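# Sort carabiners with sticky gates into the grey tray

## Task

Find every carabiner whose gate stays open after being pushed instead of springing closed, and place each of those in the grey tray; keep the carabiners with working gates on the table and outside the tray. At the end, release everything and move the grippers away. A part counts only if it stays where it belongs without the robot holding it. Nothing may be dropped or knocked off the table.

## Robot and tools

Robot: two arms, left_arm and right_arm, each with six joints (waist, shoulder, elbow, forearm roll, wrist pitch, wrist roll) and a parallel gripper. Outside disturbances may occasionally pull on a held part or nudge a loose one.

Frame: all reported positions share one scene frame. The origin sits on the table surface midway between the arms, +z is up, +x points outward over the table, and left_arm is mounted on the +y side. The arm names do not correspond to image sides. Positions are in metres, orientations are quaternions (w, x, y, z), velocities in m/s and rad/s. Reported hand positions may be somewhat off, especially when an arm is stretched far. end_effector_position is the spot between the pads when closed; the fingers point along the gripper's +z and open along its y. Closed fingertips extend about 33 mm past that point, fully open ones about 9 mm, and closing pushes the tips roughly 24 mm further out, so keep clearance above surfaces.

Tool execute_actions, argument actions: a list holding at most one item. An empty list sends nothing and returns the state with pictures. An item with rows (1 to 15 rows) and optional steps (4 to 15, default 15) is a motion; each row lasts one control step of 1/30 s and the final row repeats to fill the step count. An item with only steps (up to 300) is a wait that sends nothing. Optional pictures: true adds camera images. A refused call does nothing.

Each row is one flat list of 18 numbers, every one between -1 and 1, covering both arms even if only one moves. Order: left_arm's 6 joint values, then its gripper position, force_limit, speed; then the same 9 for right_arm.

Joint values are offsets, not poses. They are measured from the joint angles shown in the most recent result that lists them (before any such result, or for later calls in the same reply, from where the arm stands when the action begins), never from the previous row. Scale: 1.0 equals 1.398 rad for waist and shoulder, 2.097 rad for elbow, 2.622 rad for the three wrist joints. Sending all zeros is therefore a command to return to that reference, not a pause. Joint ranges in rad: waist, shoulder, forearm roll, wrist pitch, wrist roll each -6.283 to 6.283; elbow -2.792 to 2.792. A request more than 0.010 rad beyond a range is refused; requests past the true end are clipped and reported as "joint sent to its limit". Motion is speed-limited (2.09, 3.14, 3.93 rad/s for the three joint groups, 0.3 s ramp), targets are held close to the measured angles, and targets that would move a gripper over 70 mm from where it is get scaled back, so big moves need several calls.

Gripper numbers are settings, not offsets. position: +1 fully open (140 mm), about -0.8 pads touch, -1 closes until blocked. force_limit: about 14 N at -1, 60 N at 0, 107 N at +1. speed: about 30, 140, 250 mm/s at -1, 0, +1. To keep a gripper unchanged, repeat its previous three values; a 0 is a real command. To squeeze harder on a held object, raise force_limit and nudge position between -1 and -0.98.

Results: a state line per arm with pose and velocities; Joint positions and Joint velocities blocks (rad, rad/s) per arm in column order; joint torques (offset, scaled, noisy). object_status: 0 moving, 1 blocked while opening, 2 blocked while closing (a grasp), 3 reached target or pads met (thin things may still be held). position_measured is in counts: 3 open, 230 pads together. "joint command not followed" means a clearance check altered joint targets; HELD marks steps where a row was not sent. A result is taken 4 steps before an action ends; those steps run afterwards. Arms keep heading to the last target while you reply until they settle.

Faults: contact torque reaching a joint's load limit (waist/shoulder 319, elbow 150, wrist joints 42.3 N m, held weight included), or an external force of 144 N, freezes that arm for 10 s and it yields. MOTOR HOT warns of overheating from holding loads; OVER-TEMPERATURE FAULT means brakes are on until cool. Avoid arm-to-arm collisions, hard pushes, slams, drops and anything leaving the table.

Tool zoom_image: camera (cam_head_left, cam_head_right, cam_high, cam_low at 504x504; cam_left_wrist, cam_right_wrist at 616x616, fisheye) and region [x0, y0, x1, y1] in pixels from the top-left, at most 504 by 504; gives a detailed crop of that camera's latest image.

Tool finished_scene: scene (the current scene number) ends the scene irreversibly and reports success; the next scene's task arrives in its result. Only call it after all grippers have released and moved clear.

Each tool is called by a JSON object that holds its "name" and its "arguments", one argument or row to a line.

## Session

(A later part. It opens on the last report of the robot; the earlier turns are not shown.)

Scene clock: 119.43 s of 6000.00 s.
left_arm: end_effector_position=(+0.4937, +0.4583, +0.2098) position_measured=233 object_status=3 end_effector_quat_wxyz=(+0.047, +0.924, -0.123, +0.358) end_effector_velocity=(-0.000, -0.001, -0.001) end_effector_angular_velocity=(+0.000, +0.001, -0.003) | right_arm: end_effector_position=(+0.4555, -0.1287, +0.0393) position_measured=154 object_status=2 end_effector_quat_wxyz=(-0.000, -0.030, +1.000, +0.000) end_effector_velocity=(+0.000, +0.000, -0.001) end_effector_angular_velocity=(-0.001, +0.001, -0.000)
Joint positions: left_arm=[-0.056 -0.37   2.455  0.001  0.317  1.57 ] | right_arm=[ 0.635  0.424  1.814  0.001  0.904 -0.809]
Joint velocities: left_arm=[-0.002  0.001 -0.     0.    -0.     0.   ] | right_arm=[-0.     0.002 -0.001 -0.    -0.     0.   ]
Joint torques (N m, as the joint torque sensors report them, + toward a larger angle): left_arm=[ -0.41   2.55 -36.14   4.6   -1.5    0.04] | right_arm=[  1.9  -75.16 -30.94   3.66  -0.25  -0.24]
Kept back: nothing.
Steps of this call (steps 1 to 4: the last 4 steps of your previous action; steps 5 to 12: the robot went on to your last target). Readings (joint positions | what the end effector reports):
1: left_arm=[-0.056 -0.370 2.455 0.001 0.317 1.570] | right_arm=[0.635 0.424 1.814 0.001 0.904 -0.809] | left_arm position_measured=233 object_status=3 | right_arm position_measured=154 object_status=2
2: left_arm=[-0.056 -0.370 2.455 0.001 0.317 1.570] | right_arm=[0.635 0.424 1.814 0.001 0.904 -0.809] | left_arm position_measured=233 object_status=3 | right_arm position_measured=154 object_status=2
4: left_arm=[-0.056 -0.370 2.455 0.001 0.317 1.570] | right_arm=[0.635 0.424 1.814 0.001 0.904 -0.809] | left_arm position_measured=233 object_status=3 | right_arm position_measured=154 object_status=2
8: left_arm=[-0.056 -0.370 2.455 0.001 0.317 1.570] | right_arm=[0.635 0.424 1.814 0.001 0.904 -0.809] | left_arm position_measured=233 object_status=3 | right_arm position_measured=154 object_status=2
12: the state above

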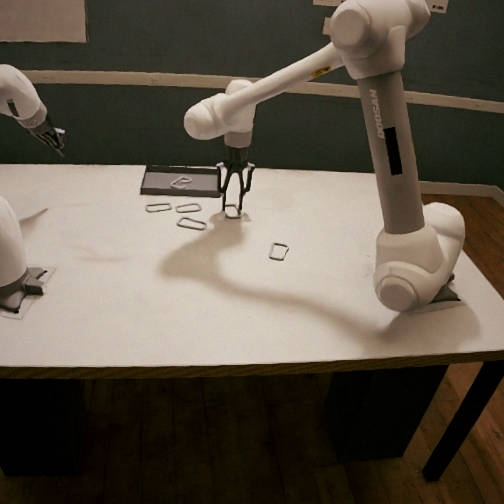

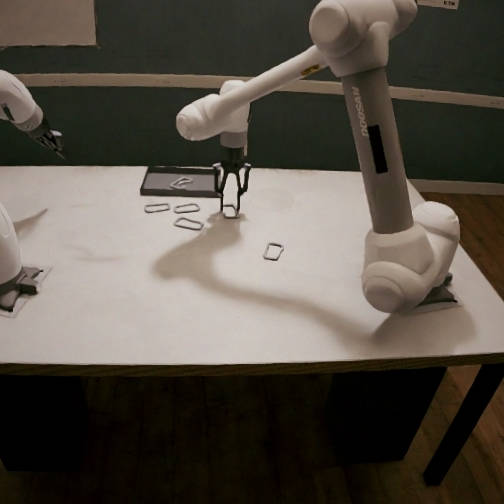

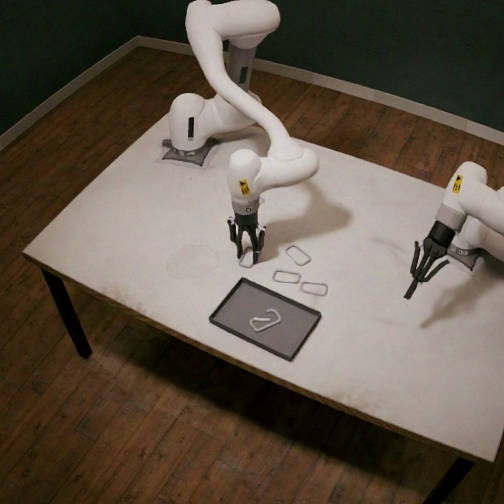

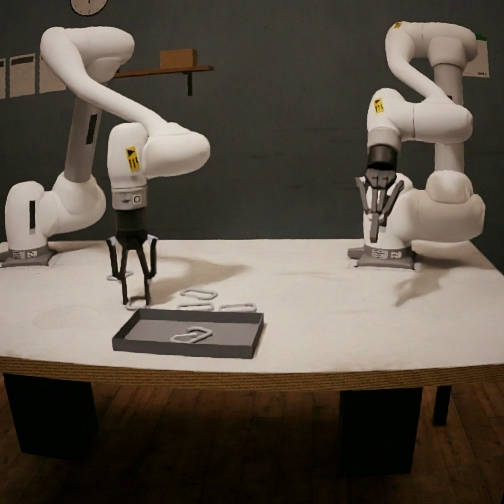

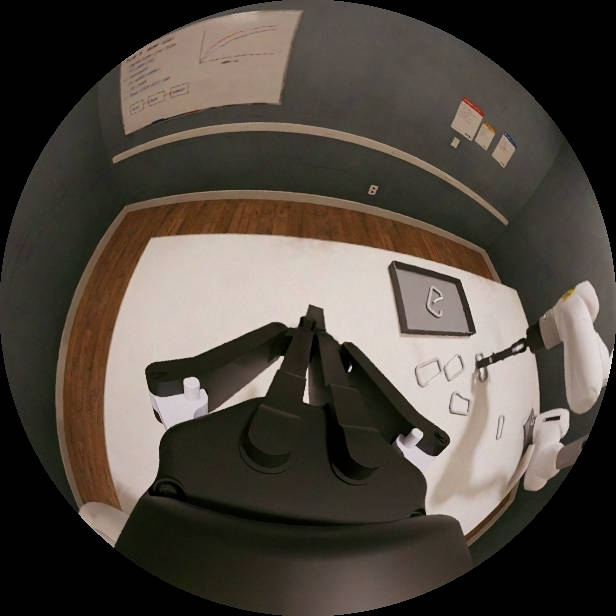

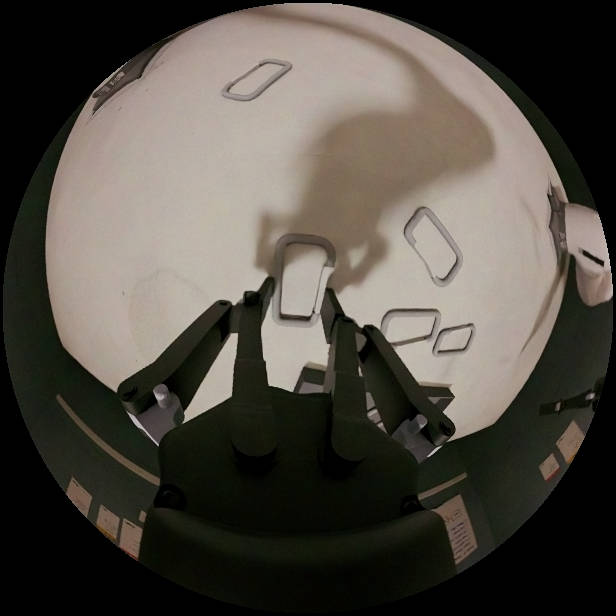

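{"name": "execute_actions", "arguments": {
  "actions": [
    {"rows":[[0,0,0,0,0,0,-1,0,0,0,0,0,0,0,0,-0.47,0.1,-0.8]],"steps":15}
  ]
}}

{"name": "execute_actions", "arguments": {
  "actions": [
    {"steps":20}
  ],
  "pictures": true
}}

{"name": "zoom_image", "arguments": {
  "camera": "cam_right_wrist",
  "region": [200,180,420,400]
}}

Scene clock: 120.00 s of 6000.00 s.
left_arm: end_effector_position=(+0.4937, +0.4583, +0.2098) position_measured=233 object_status=3 end_effector_quat_wxyz=(+0.047, +0.924, -0.123, +0.358) end_effector_velocity=(-0.000, -0.000, +0.000) end_effector_angular_velocity=(-0.000, -0.001, -0.001) | right_arm: end_effector_position=(+0.4555, -0.1287, +0.0393) position_measured=157 object_status=2 end_effector_quat_wxyz=(-0.000, -0.030, +1.000, +0.000) end_effector_velocity=(-0.000, -0.000, -0.001) end_effector_angular_velocity=(-0.002, +0.001, +0.001)
Joint positions: left_arm=[-0.056 -0.37   2.455  0.001  0.317  1.57 ] | right_arm=[ 0.635  0.424  1.814  0.001  0.904 -0.809]
Joint velocities: left_arm=[-0.001 -0.001 -0.    -0.    -0.     0.   ] | right_arm=[ 0.     0.002  0.    -0.     0.    -0.001]
Joint torques (N m, as the joint torque sensors report them, + toward a larger angle): left_arm=[  0.21   2.86 -36.13   4.7   -1.49  -0.03] | right_arm=[  2.26 -75.9  -30.95   3.6   -0.27  -0.39]
Steps of this call (steps 1 to 6: the robot went on to your last target; steps 7 to 17: the first 11 steps of this action). Readings (joint positions | what the end effector reports):
7: left_arm=[-0.056 -0.370 2.455 0.001 0.317 1.570] | right_arm=[0.635 0.424 1.814 0.001 0.904 -0.809] | left_arm position_measured=233 object_status=3 | right_arm position_measured=154 object_status=0
8: left_arm=[-0.056 -0.370 2.455 0.001 0.317 1.570] | right_arm=[0.635 0.424 1.814 0.001 0.904 -0.809] | left_arm position_measured=233 object_status=3 | right_arm position_measured=157 object_status=0
10: left_arm=[-0.056 -0.370 2.455 0.001 0.317 1.570] | right_arm=[0.635 0.424 1.814 0.001 0.904 -0.809] | left_arm position_measured=233 object_status=3 | right_arm position_measured=157 object_status=0
14: left_arm=[-0.056 -0.370 2.455 0.001 0.317 1.570] | right_arm=[0.635 0.424 1.814 0.001 0.904 -0.809] | left_arm position_measured=233 object_status=3 | right_arm position_measured=157 object_status=2
17: the state above

Scene clock: 120.67 s of 6000.00 s.
left_arm: end_effector_position=(+0.4937, +0.4583, +0.2098) position_measured=233 object_status=3 end_effector_quat_wxyz=(+0.047, +0.924, -0.123, +0.358) end_effector_velocity=(+0.000, +0.000, -0.000) end_effector_angular_velocity=(+0.002, -0.001, -0.002) | right_arm: end_effector_position=(+0.4555, -0.1287, +0.0393) position_measured=157 object_status=2 end_effector_quat_wxyz=(-0.000, -0.030, +1.000, +0.000) end_effector_velocity=(+0.000, -0.000, -0.000) end_effector_angular_velocity=(-0.001, -0.000, -0.002)
Joint positions: left_arm=[-0.056 -0.37   2.455  0.001  0.317  1.57 ] | right_arm=[ 0.635  0.424  1.814  0.001  0.904 -0.809]
Joint velocities: left_arm=[ 0.    -0.     0.     0.001  0.     0.002] | right_arm=[-0.001  0.    -0.    -0.001  0.     0.002]
Joint torques (N m, as the joint torque sensors report them, + toward a larger angle): left_arm=[ -0.23   2.97 -36.43   4.63  -1.54   0.08] | right_arm=[  3.16 -76.2  -30.69   3.57  -0.07  -0.16]
Kept back: nothing.
Steps of this call (steps 1 to 4: the last 4 steps of your previous action; steps 5 to 15: the robot went on to your last target; steps 16 to 20: nothing new was sent). Readings (joint positions | what the end effector reports):
1: left_arm=[-0.056 -0.370 2.455 0.001 0.317 1.570] | right_arm=[0.635 0.424 1.814 0.001 0.904 -0.809] | left_arm position_measured=233 object_status=3 | right_arm position_measured=157 object_status=2
2: left_arm=[-0.056 -0.370 2.455 0.001 0.317 1.570] | right_arm=[0.635 0.424 1.814 0.001 0.904 -0.809] | left_arm position_measured=233 object_status=3 | right_arm position_measured=157 object_status=2
4: left_arm=[-0.056 -0.370 2.455 0.001 0.317 1.570] | right_arm=[0.635 0.424 1.814 0.001 0.904 -0.809] | left_arm position_measured=233 object_status=3 | right_arm position_measured=157 object_status=2
8: left_arm=[-0.056 -0.370 2.455 0.001 0.317 1.570] | right_arm=[0.635 0.424 1.814 0.001 0.904 -0.809] | left_arm position_measured=233 object_status=3 | right_arm position_measured=157 object_status=2
20: the state above
All arms were judged still, so your last target was given up. Only a new action makes them travel on or press farther. Fingers that are still opening or closing keep moving.

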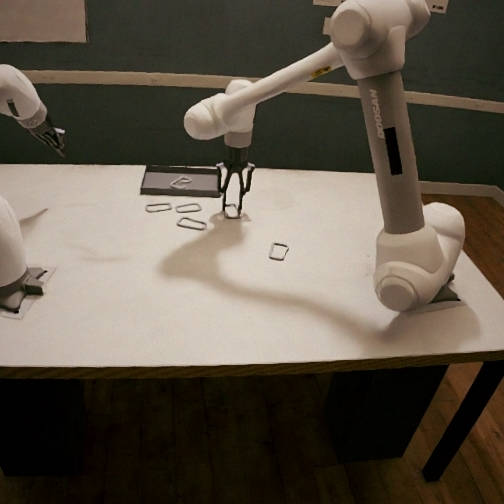

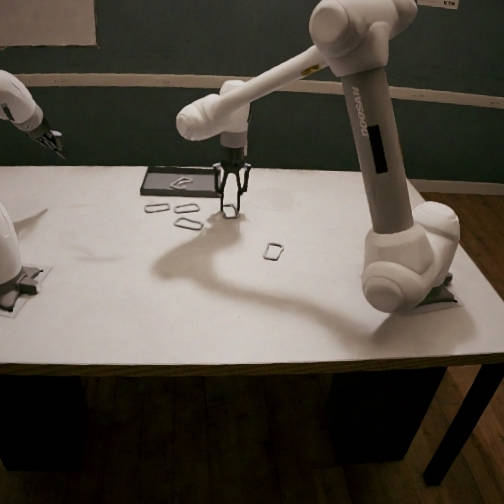

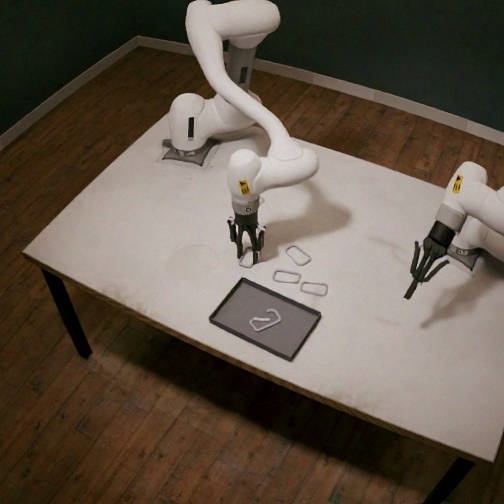

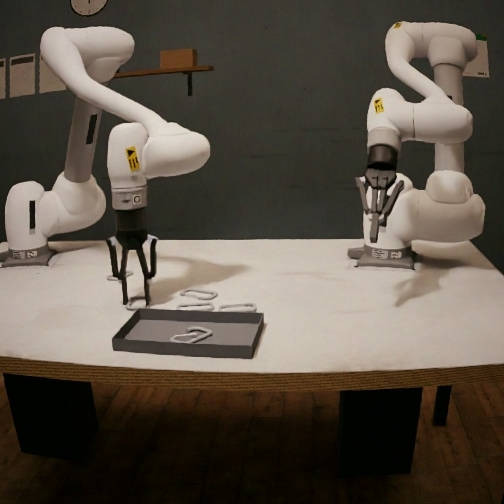

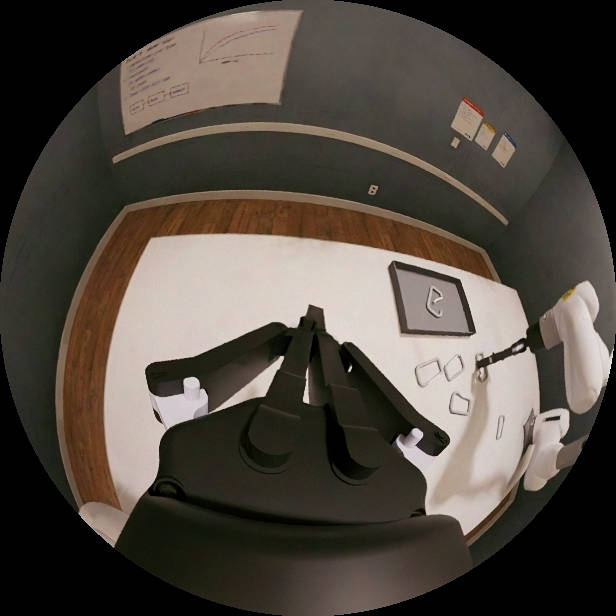

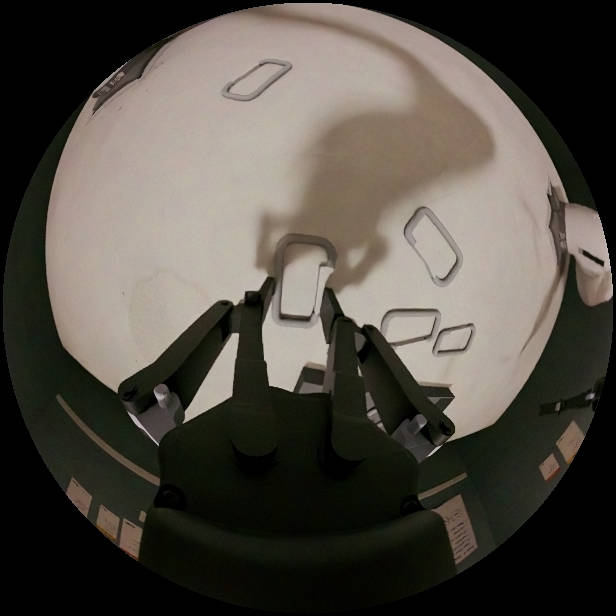

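Region (200, 180, 420, 400) of cam_right_wrist's 616x616 image, scaled by 2.291, with more detail than that image has.

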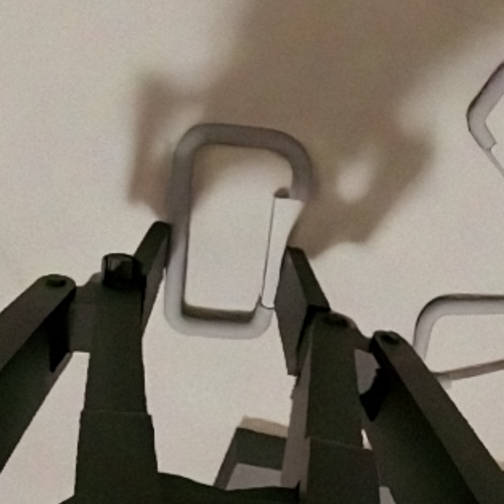

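{"name": "execute_actions", "arguments": {
  "actions": [
    {"rows":[[0,0,0,0,0,0,-1,0,0,0,0,0,0,0,0,0.2,0,0.3],[0,0,0,0,0,0,-1,0,0,0,0,0,0,0,0,0.2,0,0.3],[0,0,0,0,0,0,-1,0,0,0,0,0,0,0,0,0.2,0,0.3],[0,0,0,0,0,0,-1,0,0,0,0,0,0,0,0,0.2,0,0.3],[0,0,0,0,0,0,-1,0,0,0,0,0,0,0,0,0.2,0,0.3],[0,0,0,0,0,0,-1,0,0,0.0046,-0.0022,0.0049,0,-0.0027,0,0.2,0,0.3]],"steps":15}
  ]
}}

{"name": "execute_actions", "arguments": {
  "actions": [
    {"rows":[[0,0,0,0,0,0,-1,0,0,0,0,0,0,0,0,-0.1,-0.3,-0.3]],"steps":15}
  ],
  "pictures": true
}}

{"name": "execute_actions", "arguments": {
  "actions": [
    {"rows":[[0,0,0,0,0,0,-1,0,0,0,-0.0006,-0.0003,0,0.0006,0,-0.27,-0.2,-0.7],[0,0,0,0,0,0,-1,0,0,0,-0.0012,-0.0006,0,0.0012,0,-0.27,-0.2,-0.7],[0,0,0,0,0,0,-1,0,0,0,-0.0018,-0.001,0,0.0018,0,-0.27,-0.2,-0.7]],"steps":15}
  ]
}}

{"name": "execute_actions", "arguments": {
  "actions": [
    {"rows":[[0,0,0,0,0,0,-1,0,0,0,0,0,0,0,0,-0.45,-0.2,-0.7]],"steps":15}
  ]
}}

{"name": "execute_actions", "arguments": {
  "actions": [
    {"steps":12}
  ],
  "pictures": true
}}

{"name": "zoom_image", "arguments": {
  "camera": "cam_right_wrist",
  "region": [200,180,420,400]
}}

Scene clock: 121.37 s of 6000.00 s.
left_arm: end_effector_position=(+0.4937, +0.4583, +0.2098) position_measured=233 object_status=3 end_effector_quat_wxyz=(+0.047, +0.924, -0.123, +0.358) end_effector_velocity=(-0.000, -0.001, +0.001) end_effector_angular_velocity=(+0.000, -0.003, -0.002) | right_arm: end_effector_position=(+0.4500, -0.1291, +0.0372) position_measured=104 object_status=0 end_effector_quat_wxyz=(-0.000, -0.033, +0.999, +0.000) end_effector_velocity=(-0.010, -0.000, -0.004) end_effector_angular_velocity=(+0.001, -0.001, +0.012)
Joint positions: left_arm=[-0.056 -0.37   2.455  0.001  0.317  1.57 ] | right_arm=[ 0.64   0.421  1.823  0.001  0.898 -0.809]
Joint velocities: left_arm=[-0.001 -0.003 -0.     0.    -0.     0.001] | right_arm=[ 0.011 -0.005  0.017 -0.001 -0.012 -0.   ]
Joint torques (N m, as the joint torque sensors report them, + toward a larger angle): left_arm=[ -0.11   2.84 -35.98   4.66  -1.57   0.07] | right_arm=[  2.76 -75.09 -33.18   3.63   0.14  -0.26]
Steps of this call (steps 1 to 10: nothing new was sent; steps 11 to 21: the first 11 steps of this action). Readings (joint positions | what the end effector reports):
11: left_arm=[-0.056 -0.370 2.455 0.001 0.317 1.570] | right_arm=[0.635 0.424 1.814 0.001 0.904 -0.809] | left_arm position_measured=233 object_status=3 | right_arm position_measured=157 object_status=0
12: left_arm=[-0.056 -0.370 2.455 0.001 0.317 1.570] | right_arm=[0.635 0.424 1.814 0.001 0.904 -0.809] | left_arm position_measured=233 object_status=3 | right_arm position_measured=157 object_status=0
14: left_arm=[-0.056 -0.370 2.455 0.001 0.317 1.570] | right_arm=[0.635 0.424 1.814 0.001 0.904 -0.809] | left_arm position_measured=233 object_status=3 | right_arm position_measured=135 object_status=0
18: left_arm=[-0.056 -0.370 2.455 0.001 0.317 1.570] | right_arm=[0.638 0.422 1.819 0.001 0.901 -0.809] | left_arm position_measured=233 object_status=3 | right_arm position_measured=104 object_status=0
21: the state above

Scene clock: 121.87 s of 6000.00 s.
left_arm: end_effector_position=(+0.4937, +0.4583, +0.2098) position_measured=233 object_status=3 end_effector_quat_wxyz=(+0.047, +0.924, -0.123, +0.358) end_effector_velocity=(-0.000, -0.001, +0.001) end_effector_angular_velocity=(-0.001, -0.001, -0.000) | right_arm: end_effector_position=(+0.4493, -0.1291, +0.0370) position_measured=141 object_status=0 end_effector_quat_wxyz=(-0.000, -0.034, +0.999, +0.000) end_effector_velocity=(+0.000, +0.000, -0.000) end_effector_angular_velocity=(-0.000, -0.000, +0.000)
Joint positions: left_arm=[-0.056 -0.37   2.455  0.001  0.317  1.57 ] | right_arm=[ 0.641  0.421  1.824  0.001  0.897 -0.809]
Joint velocities: left_arm=[-0.001 -0.002  0.    -0.     0.    -0.001] | right_arm=[ 0.     0.001 -0.    -0.001 -0.     0.   ]
Joint torques (N m, as the joint torque sensors report them, + toward a larger angle): left_arm=[ -0.55   3.25 -36.36   4.66  -1.54  -0.04] | right_arm=[  2.55 -76.24 -31.44   3.68  -0.02  -0.09]
Steps of this call (steps 1 to 4: the last 4 steps of your previous action; steps 5 to 15: the first 11 steps of this action, its rows measured from where the robot was after step 4). Readings (joint positions | what the end effector reports):
4: left_arm=[-0.056 -0.370 2.455 0.001 0.317 1.570] | right_arm=[0.641 0.421 1.824 0.001 0.897 -0.809] | left_arm position_measured=233 object_status=3 | right_arm position_measured=104 object_status=3
5: left_arm=[-0.056 -0.370 2.455 0.001 0.317 1.570] | right_arm=[0.641 0.421 1.824 0.001 0.897 -0.809] | left_arm position_measured=233 object_status=3 | right_arm position_measured=104 object_status=0
6: left_arm=[-0.056 -0.370 2.455 0.001 0.317 1.570] | right_arm=[0.641 0.421 1.824 0.001 0.897 -0.809] | left_arm position_measured=233 object_status=3 | right_arm position_measured=106 object_status=0
8: left_arm=[-0.056 -0.370 2.455 0.001 0.317 1.570] | right_arm=[0.641 0.421 1.824 0.001 0.897 -0.809] | left_arm position_measured=233 object_status=3 | right_arm position_measured=117 object_status=0
12: left_arm=[-0.056 -0.370 2.455 0.001 0.317 1.570] | right_arm=[0.641 0.421 1.824 0.001 0.897 -0.809] | left_arm position_measured=233 object_status=3 | right_arm position_measured=139 object_status=0
15: the state above

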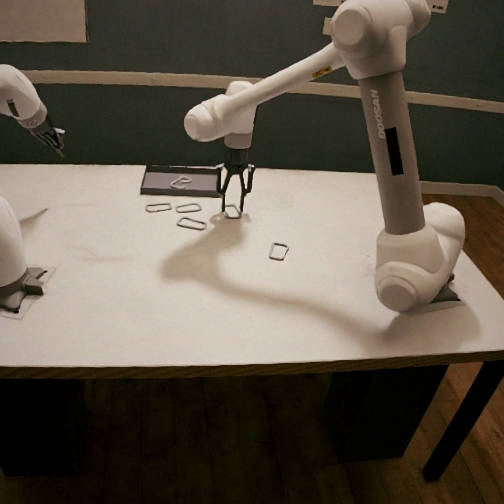

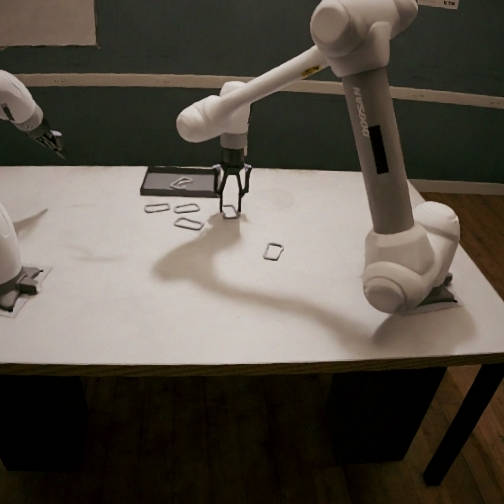

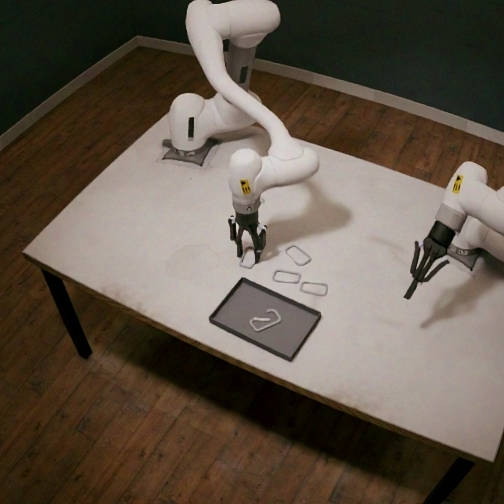

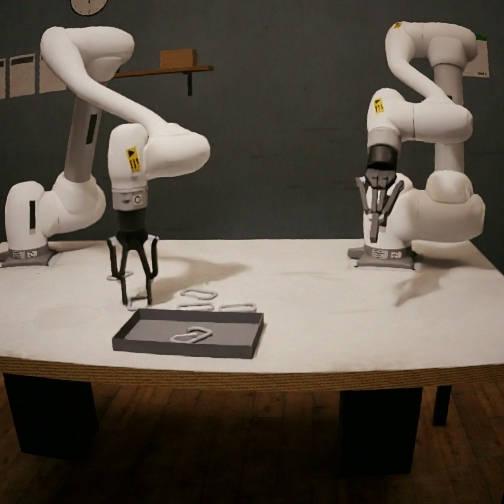

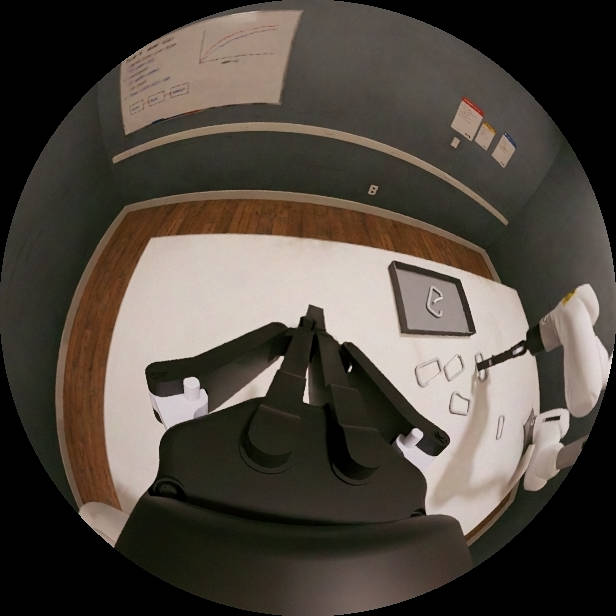

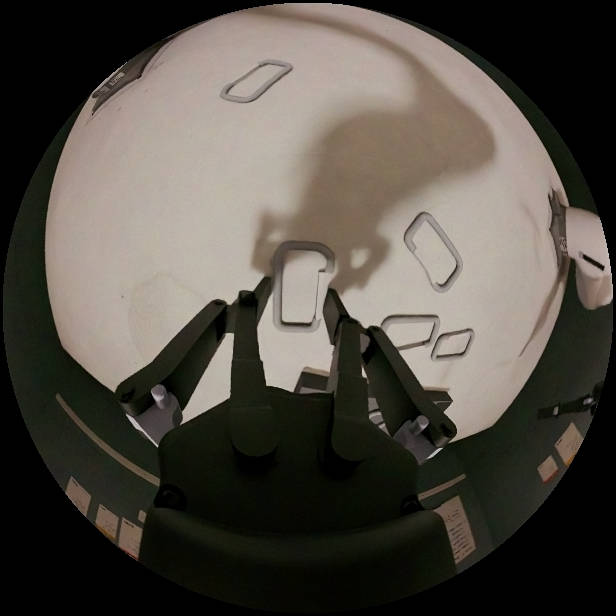

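Scene clock: 122.37 s of 6000.00 s.
left_arm: end_effector_position=(+0.4937, +0.4583, +0.2098) position_measured=233 object_status=3 end_effector_quat_wxyz=(+0.047, +0.924, -0.123, +0.358) end_effector_velocity=(+0.000, +0.000, -0.001) end_effector_angular_velocity=(+0.000, +0.002, +0.001) | right_arm: end_effector_position=(+0.4494, -0.1290, +0.0396) position_measured=163 object_status=0 end_effector_quat_wxyz=(-0.000, -0.034, +0.999, +0.000) end_effector_velocity=(-0.000, +0.000, +0.001) end_effector_angular_velocity=(+0.001, -0.001, +0.000)
Joint positions: left_arm=[-0.056 -0.37   2.455  0.001  0.317  1.57 ] | right_arm=[ 0.641  0.418  1.822  0.001  0.902 -0.809]
Joint velocities: left_arm=[ 0.001  0.002 -0.     0.001 -0.    -0.001] | right_arm=[ 0.    -0.001 -0.    -0.     0.001  0.   ]
Joint torques (N m, as the joint torque sensors report them, + toward a larger angle): left_arm=[ -0.61   2.66 -36.44   4.63  -1.54   0.05] | right_arm=[  5.88 -63.14 -23.82   4.36  -0.93  -0.2 ]
Steps of this call (steps 1 to 4: the last 4 steps of your previous action; steps 5 to 15: the first 11 steps of this action, its rows measured from where the robot was after step 4). Readings (joint positions | what the end effector reports):
4: left_arm=[-0.056 -0.370 2.455 0.001 0.317 1.570] | right_arm=[0.641 0.421 1.824 0.001 0.897 -0.809] | left_arm position_measured=233 object_status=3 | right_arm position_measured=141 object_status=3
5: left_arm=[-0.056 -0.370 2.455 0.001 0.317 1.570] | right_arm=[0.641 0.421 1.824 0.001 0.897 -0.809] | left_arm position_measured=233 object_status=3 | right_arm position_measured=141 object_status=0
6: left_arm=[-0.056 -0.370 2.455 0.001 0.317 1.570] | right_arm=[0.641 0.421 1.824 0.001 0.897 -0.809] | left_arm position_measured=233 object_status=3 | right_arm position_measured=143 object_status=0
8: left_arm=[-0.056 -0.370 2.455 0.001 0.317 1.570] | right_arm=[0.641 0.420 1.823 0.001 0.900 -0.809] | left_arm position_measured=233 object_status=3 | right_arm position_measured=149 object_status=0
12: left_arm=[-0.056 -0.370 2.455 0.001 0.317 1.570] | right_arm=[0.641 0.418 1.822 0.001 0.902 -0.809] | left_arm position_measured=233 object_status=3 | right_arm position_measured=162 object_status=0
15: the state above

Scene clock: 122.87 s of 6000.00 s.
left_arm: end_effector_position=(+0.4937, +0.4583, +0.2098) position_measured=233 object_status=3 end_effector_quat_wxyz=(+0.047, +0.924, -0.123, +0.358) end_effector_velocity=(-0.000, +0.000, +0.000) end_effector_angular_velocity=(+0.001, -0.001, -0.001) | right_arm: end_effector_position=(+0.4494, -0.1290, +0.0397) position_measured=168 object_status=2 end_effector_quat_wxyz=(-0.001, -0.034, +0.999, -0.000) end_effector_velocity=(+0.000, -0.000, +0.001) end_effector_angular_velocity=(+0.001, -0.001, +0.001)
Joint positions: left_arm=[-0.056 -0.37   2.455  0.001  0.317  1.57 ] | right_arm=[ 0.641  0.418  1.822  0.001  0.902 -0.809]
Joint velocities: left_arm=[-0.    -0.001  0.     0.001  0.     0.   ] | right_arm=[-0.    -0.001  0.    -0.001 -0.    -0.001]
Joint torques (N m, as the joint torque sensors report them, + toward a larger angle): left_arm=[ -0.05   2.58 -36.13   4.62  -1.61   0.03] | right_arm=[  6.03 -57.93 -22.27   5.52  -2.82  -0.16]
Steps of this call (steps 1 to 4: the last 4 steps of your previous action; steps 5 to 15: the first 11 steps of this action, its rows measured from where the robot was after step 4). Readings (joint positions | what the end effector reports):
4: left_arm=[-0.056 -0.370 2.455 0.001 0.317 1.570] | right_arm=[0.641 0.418 1.822 0.001 0.902 -0.809] | left_arm position_measured=233 object_status=3 | right_arm position_measured=163 object_status=3
5: left_arm=[-0.056 -0.370 2.455 0.001 0.317 1.570] | right_arm=[0.641 0.418 1.822 0.001 0.902 -0.809] | left_arm position_measured=233 object_status=3 | right_arm position_measured=163 object_status=0
6: left_arm=[-0.056 -0.370 2.455 0.001 0.317 1.570] | right_arm=[0.641 0.418 1.822 0.001 0.902 -0.809] | left_arm position_measured=233 object_status=3 | right_arm position_measured=164 object_status=0
8: left_arm=[-0.056 -0.370 2.455 0.001 0.317 1.570] | right_arm=[0.641 0.418 1.822 0.001 0.902 -0.809] | left_arm position_measured=233 object_status=3 | right_arm position_measured=168 object_status=0
12: left_arm=[-0.056 -0.370 2.455 0.001 0.317 1.570] | right_arm=[0.641 0.418 1.822 0.001 0.902 -0.809] | left_arm position_measured=233 object_status=3 | right_arm position_measured=168 object_status=0
15: the state above

Scene clock: 123.27 s of 6000.00 s.
left_arm: end_effector_position=(+0.4937, +0.4583, +0.2098) position_measured=233 object_status=3 end_effector_quat_wxyz=(+0.047, +0.924, -0.123, +0.358) end_effector_velocity=(-0.000, -0.001, -0.001) end_effector_angular_velocity=(-0.000, +0.001, -0.001) | right_arm: end_effector_position=(+0.4494, -0.1290, +0.0397) position_measured=168 object_status=2 end_effector_quat_wxyz=(-0.000, -0.034, +0.999, +0.000) end_effector_velocity=(-0.000, +0.000, +0.001) end_effector_angular_velocity=(+0.002, -0.001, -0.001)
Joint positions: left_arm=[-0.056 -0.37   2.455  0.001  0.317  1.57 ] | right_arm=[ 0.641  0.418  1.822  0.001  0.902 -0.809]
Joint velocities: left_arm=[-0.001  0.001 -0.    -0.002  0.     0.001] | right_arm=[ 0.    -0.001 -0.     0.001 -0.     0.001]
Joint torques (N m, as the joint torque sensors report them, + toward a larger angle): left_arm=[ -0.36   3.28 -36.19   4.6   -1.48   0.05] | right_arm=[  5.97 -55.4  -23.2    5.51  -3.67  -0.03]
Kept back: nothing.
Steps of this call (steps 1 to 4: the last 4 steps of your previous action; steps 5 to 12: the robot went on to your last target). Readings (joint positions | what the end effector reports):
1: left_arm=[-0.056 -0.370 2.455 0.001 0.317 1.570] | right_arm=[0.641 0.418 1.822 0.001 0.902 -0.809] | left_arm position_measured=233 object_status=3 | right_arm position_measured=168 object_status=2
2: left_arm=[-0.056 -0.370 2.455 0.001 0.317 1.570] | right_arm=[0.641 0.418 1.822 0.001 0.902 -0.809] | left_arm position_measured=233 object_status=3 | right_arm position_measured=168 object_status=2
4: left_arm=[-0.056 -0.370 2.455 0.001 0.317 1.570] | right_arm=[0.641 0.418 1.822 0.001 0.902 -0.809] | left_arm position_measured=233 object_status=3 | right_arm position_measured=168 object_status=2
8: left_arm=[-0.056 -0.370 2.455 0.001 0.317 1.570] | right_arm=[0.641 0.418 1.822 0.001 0.902 -0.809] | left_arm position_measured=233 object_status=3 | right_arm position_measured=168 object_status=2
12: the state above

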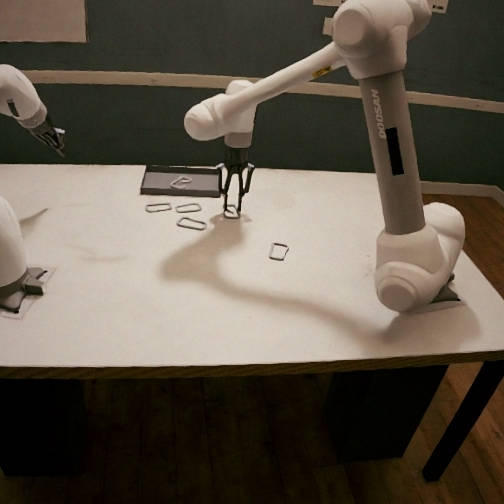

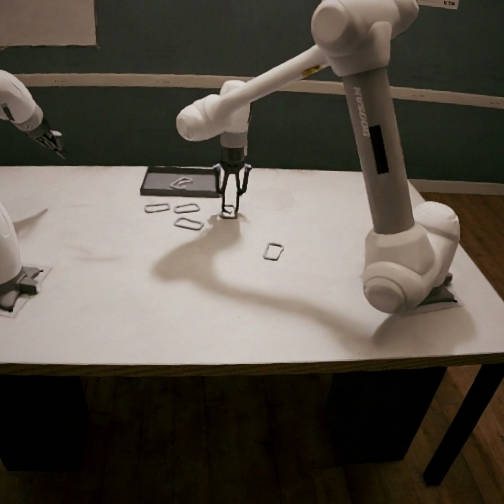

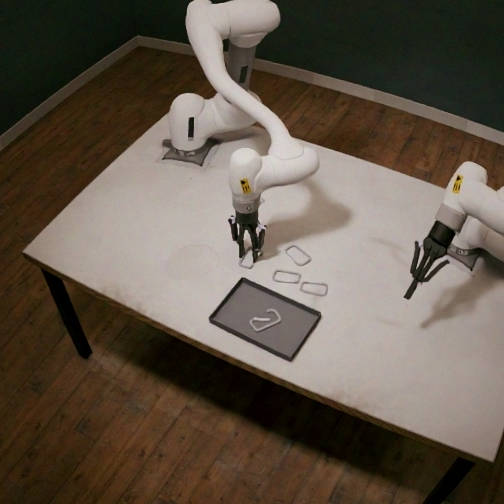

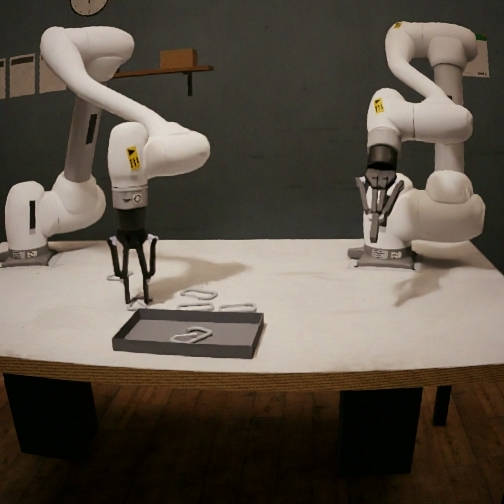

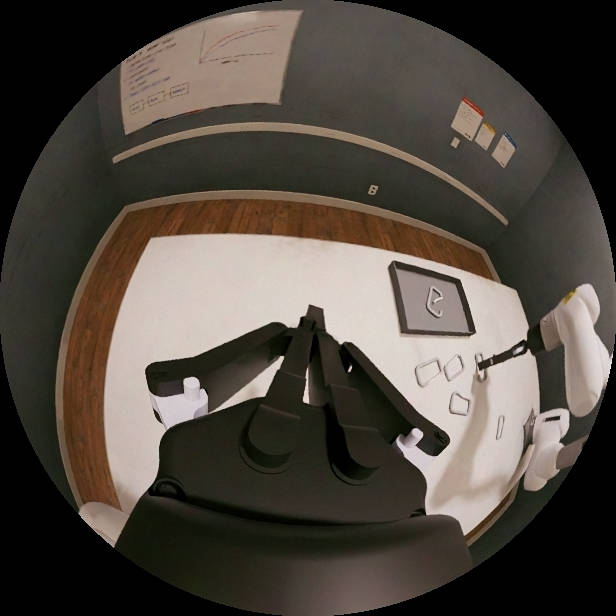

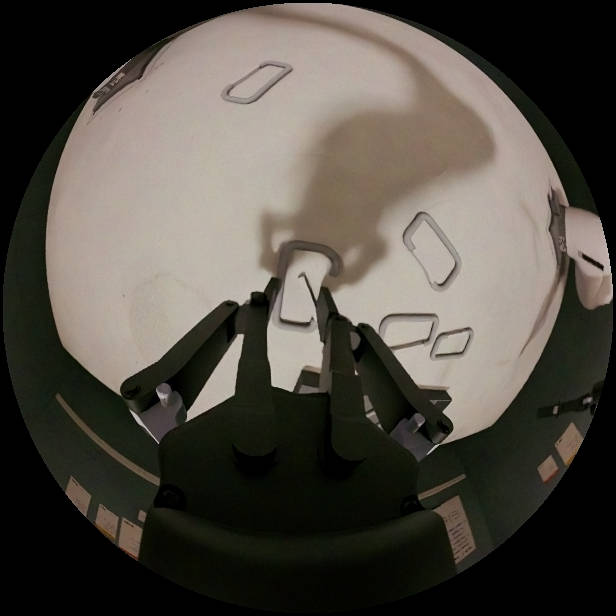

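Region (200, 180, 420, 400) of cam_right_wrist's 616x616 image, scaled by 2.291, with more detail than that image has.

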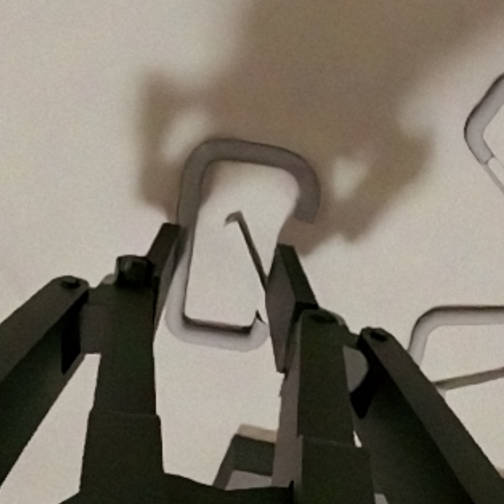

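Gate open, but pressing the table; reopen while raising.

{"name": "execute_actions", "arguments": {
  "actions": [
    {"rows":[[0,0,0,0,0,0,-1,0,0,0,-0.001,-0.0005,0,0.001,0,0.2,0,0]],"steps":15}
  ]
}}

{"name": "execute_actions", "arguments": {
  "actions": [
    {"rows":[[0,0,0,0,0,0,-1,0,0,0,-0.022,-0.012,0,0.022,0,0.2,0,0]],"steps":15}
  ],
  "pictures": true
}}

{"name": "zoom_image", "arguments": {
  "camera": "cam_right_wrist",
  "region": [200,180,420,400]
}}

Scene clock: 123.77 s of 6000.00 s.
left_arm: end_effector_position=(+0.4937, +0.4583, +0.2098) position_measured=233 object_status=3 end_effector_quat_wxyz=(+0.047, +0.924, -0.123, +0.358) end_effector_velocity=(-0.000, +0.000, +0.001) end_effector_angular_velocity=(-0.000, -0.001, -0.000) | right_arm: end_effector_position=(+0.4494, -0.1290, +0.0411) position_measured=104 object_status=0 end_effector_quat_wxyz=(-0.001, -0.034, +0.999, -0.000) end_effector_velocity=(+0.000, +0.000, +0.003) end_effector_angular_velocity=(+0.003, -0.002, -0.001)
Joint positions: left_arm=[-0.056 -0.37   2.455  0.001  0.317  1.57 ] | right_arm=[ 0.641  0.417  1.821  0.001  0.905 -0.809]
Joint velocities: left_arm=[ 0.    -0.001 -0.    -0.001 -0.     0.001] | right_arm=[-0.    -0.004 -0.     0.001  0.001  0.   ]
Joint torques (N m, as the joint torque sensors report them, + toward a larger angle): left_arm=[ -0.35   2.12 -35.98   4.65  -1.63   0.02] | right_arm=[  3.57 -76.65 -30.45   3.52  -0.12  -0.4 ]
Steps of this call (steps 1 to 4: the robot went on to your last target; steps 5 to 15: the first 11 steps of this action). Readings (joint positions | what the end effector reports):
5: left_arm=[-0.056 -0.370 2.455 0.001 0.317 1.570] | right_arm=[0.641 0.418 1.822 0.001 0.902 -0.809] | left_arm position_measured=233 object_status=3 | right_arm position_measured=168 object_status=0
6: left_arm=[-0.056 -0.370 2.455 0.001 0.317 1.570] | right_arm=[0.641 0.418 1.822 0.001 0.902 -0.809] | left_arm position_measured=233 object_status=3 | right_arm position_measured=168 object_status=0
8: left_arm=[-0.056 -0.370 2.455 0.001 0.317 1.570] | right_arm=[0.641 0.418 1.821 0.001 0.903 -0.809] | left_arm position_measured=233 object_status=3 | right_arm position_measured=151 object_status=0
12: left_arm=[-0.056 -0.370 2.455 0.001 0.317 1.570] | right_arm=[0.641 0.417 1.821 0.001 0.904 -0.809] | left_arm position_measured=233 object_status=3 | right_arm position_measured=120 object_status=0
15: the state above

Scene clock: 124.27 s of 6000.00 s.
left_arm: end_effector_position=(+0.4937, +0.4583, +0.2098) position_measured=233 object_status=3 end_effector_quat_wxyz=(+0.047, +0.924, -0.123, +0.358) end_effector_velocity=(-0.000, -0.001, +0.000) end_effector_angular_velocity=(+0.001, -0.001, -0.002) | right_arm: end_effector_position=(+0.4497, -0.1286, +0.0733) position_measured=104 object_status=3 end_effector_quat_wxyz=(-0.001, -0.034, +0.999, -0.001) end_effector_velocity=(-0.000, -0.000, +0.004) end_effector_angular_velocity=(-0.001, +0.001, -0.000)
Joint positions: left_arm=[-0.056 -0.37   2.455  0.001  0.317  1.57 ] | right_arm=[ 0.641  0.386  1.796  0.001  0.962 -0.809]
Joint velocities: left_arm=[-0.001 -0.     0.     0.001 -0.     0.001] | right_arm=[ 0.    -0.003 -0.004 -0.     0.008  0.   ]
Joint torques (N m, as the joint torque sensors report them, + toward a larger angle): left_arm=[ -0.35   2.58 -36.64   4.63  -1.52   0.05] | right_arm=[  4.26 -74.47 -31.55   3.47   0.2   -0.26]
Steps of this call (steps 1 to 4: the last 4 steps of your previous action; steps 5 to 15: the first 11 steps of this action, its rows measured from where the robot was after step 4). Readings (joint positions | what the end effector reports):
4: left_arm=[-0.056 -0.370 2.455 0.001 0.317 1.570] | right_arm=[0.641 0.417 1.821 0.001 0.905 -0.809] | left_arm position_measured=233 object_status=3 | right_arm position_measured=104 object_status=0
5: left_arm=[-0.056 -0.370 2.455 0.001 0.317 1.570] | right_arm=[0.641 0.417 1.821 0.001 0.905 -0.809] | left_arm position_measured=233 object_status=3 | right_arm position_measured=104 object_status=3
6: left_arm=[-0.056 -0.370 2.455 0.001 0.317 1.570] | right_arm=[0.641 0.414 1.819 0.001 0.911 -0.809] | left_arm position_measured=233 object_status=3 | right_arm position_measured=104 object_status=3
8: left_arm=[-0.056 -0.370 2.455 0.001 0.317 1.570] | right_arm=[0.641 0.397 1.804 0.001 0.941 -0.809] | left_arm position_measured=233 object_status=3 | right_arm position_measured=104 object_status=3
12: left_arm=[-0.056 -0.370 2.455 0.001 0.317 1.570] | right_arm=[0.641 0.387 1.797 0.001 0.960 -0.809] | left_arm position_measured=233 object_status=3 | right_arm position_measured=104 object_status=3
15: the state above

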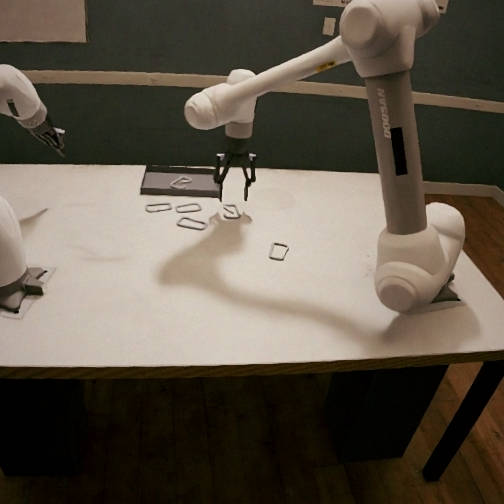

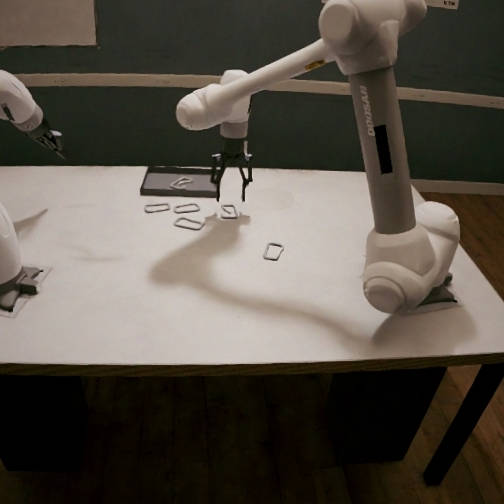

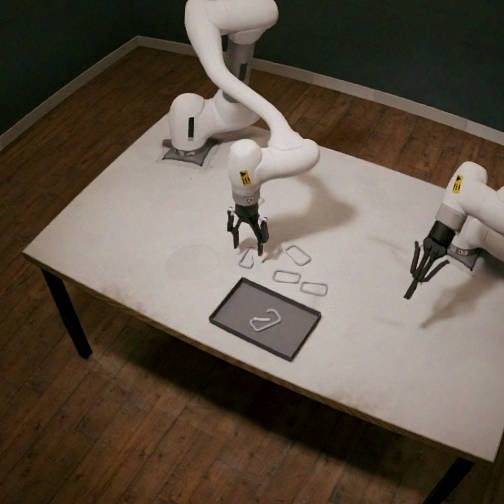

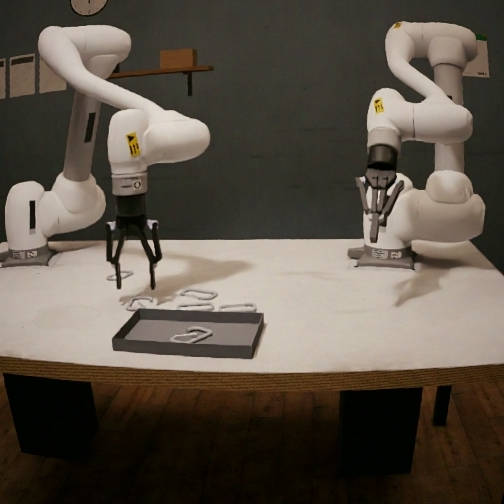

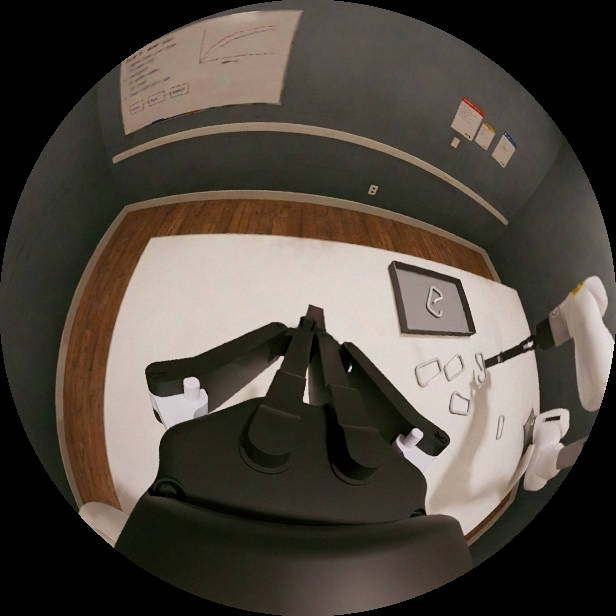

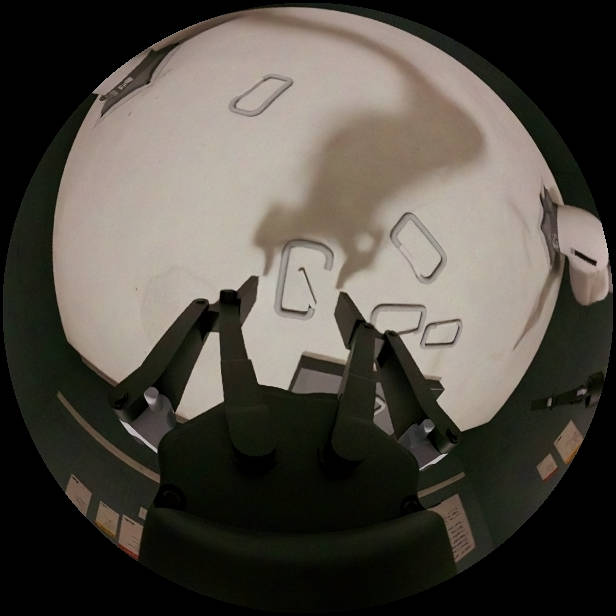

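Region (200, 180, 420, 400) of cam_right_wrist's 616x616 image, scaled by 2.291, with more detail than that image has.

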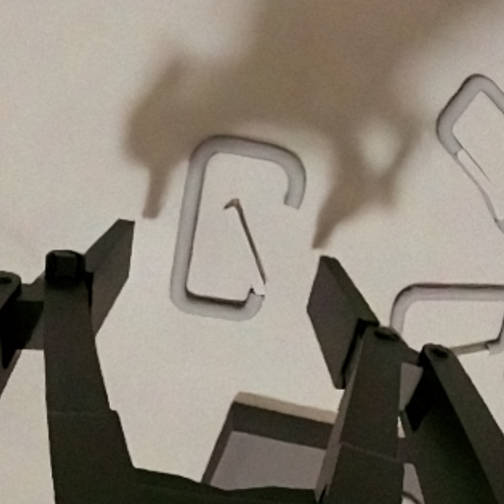

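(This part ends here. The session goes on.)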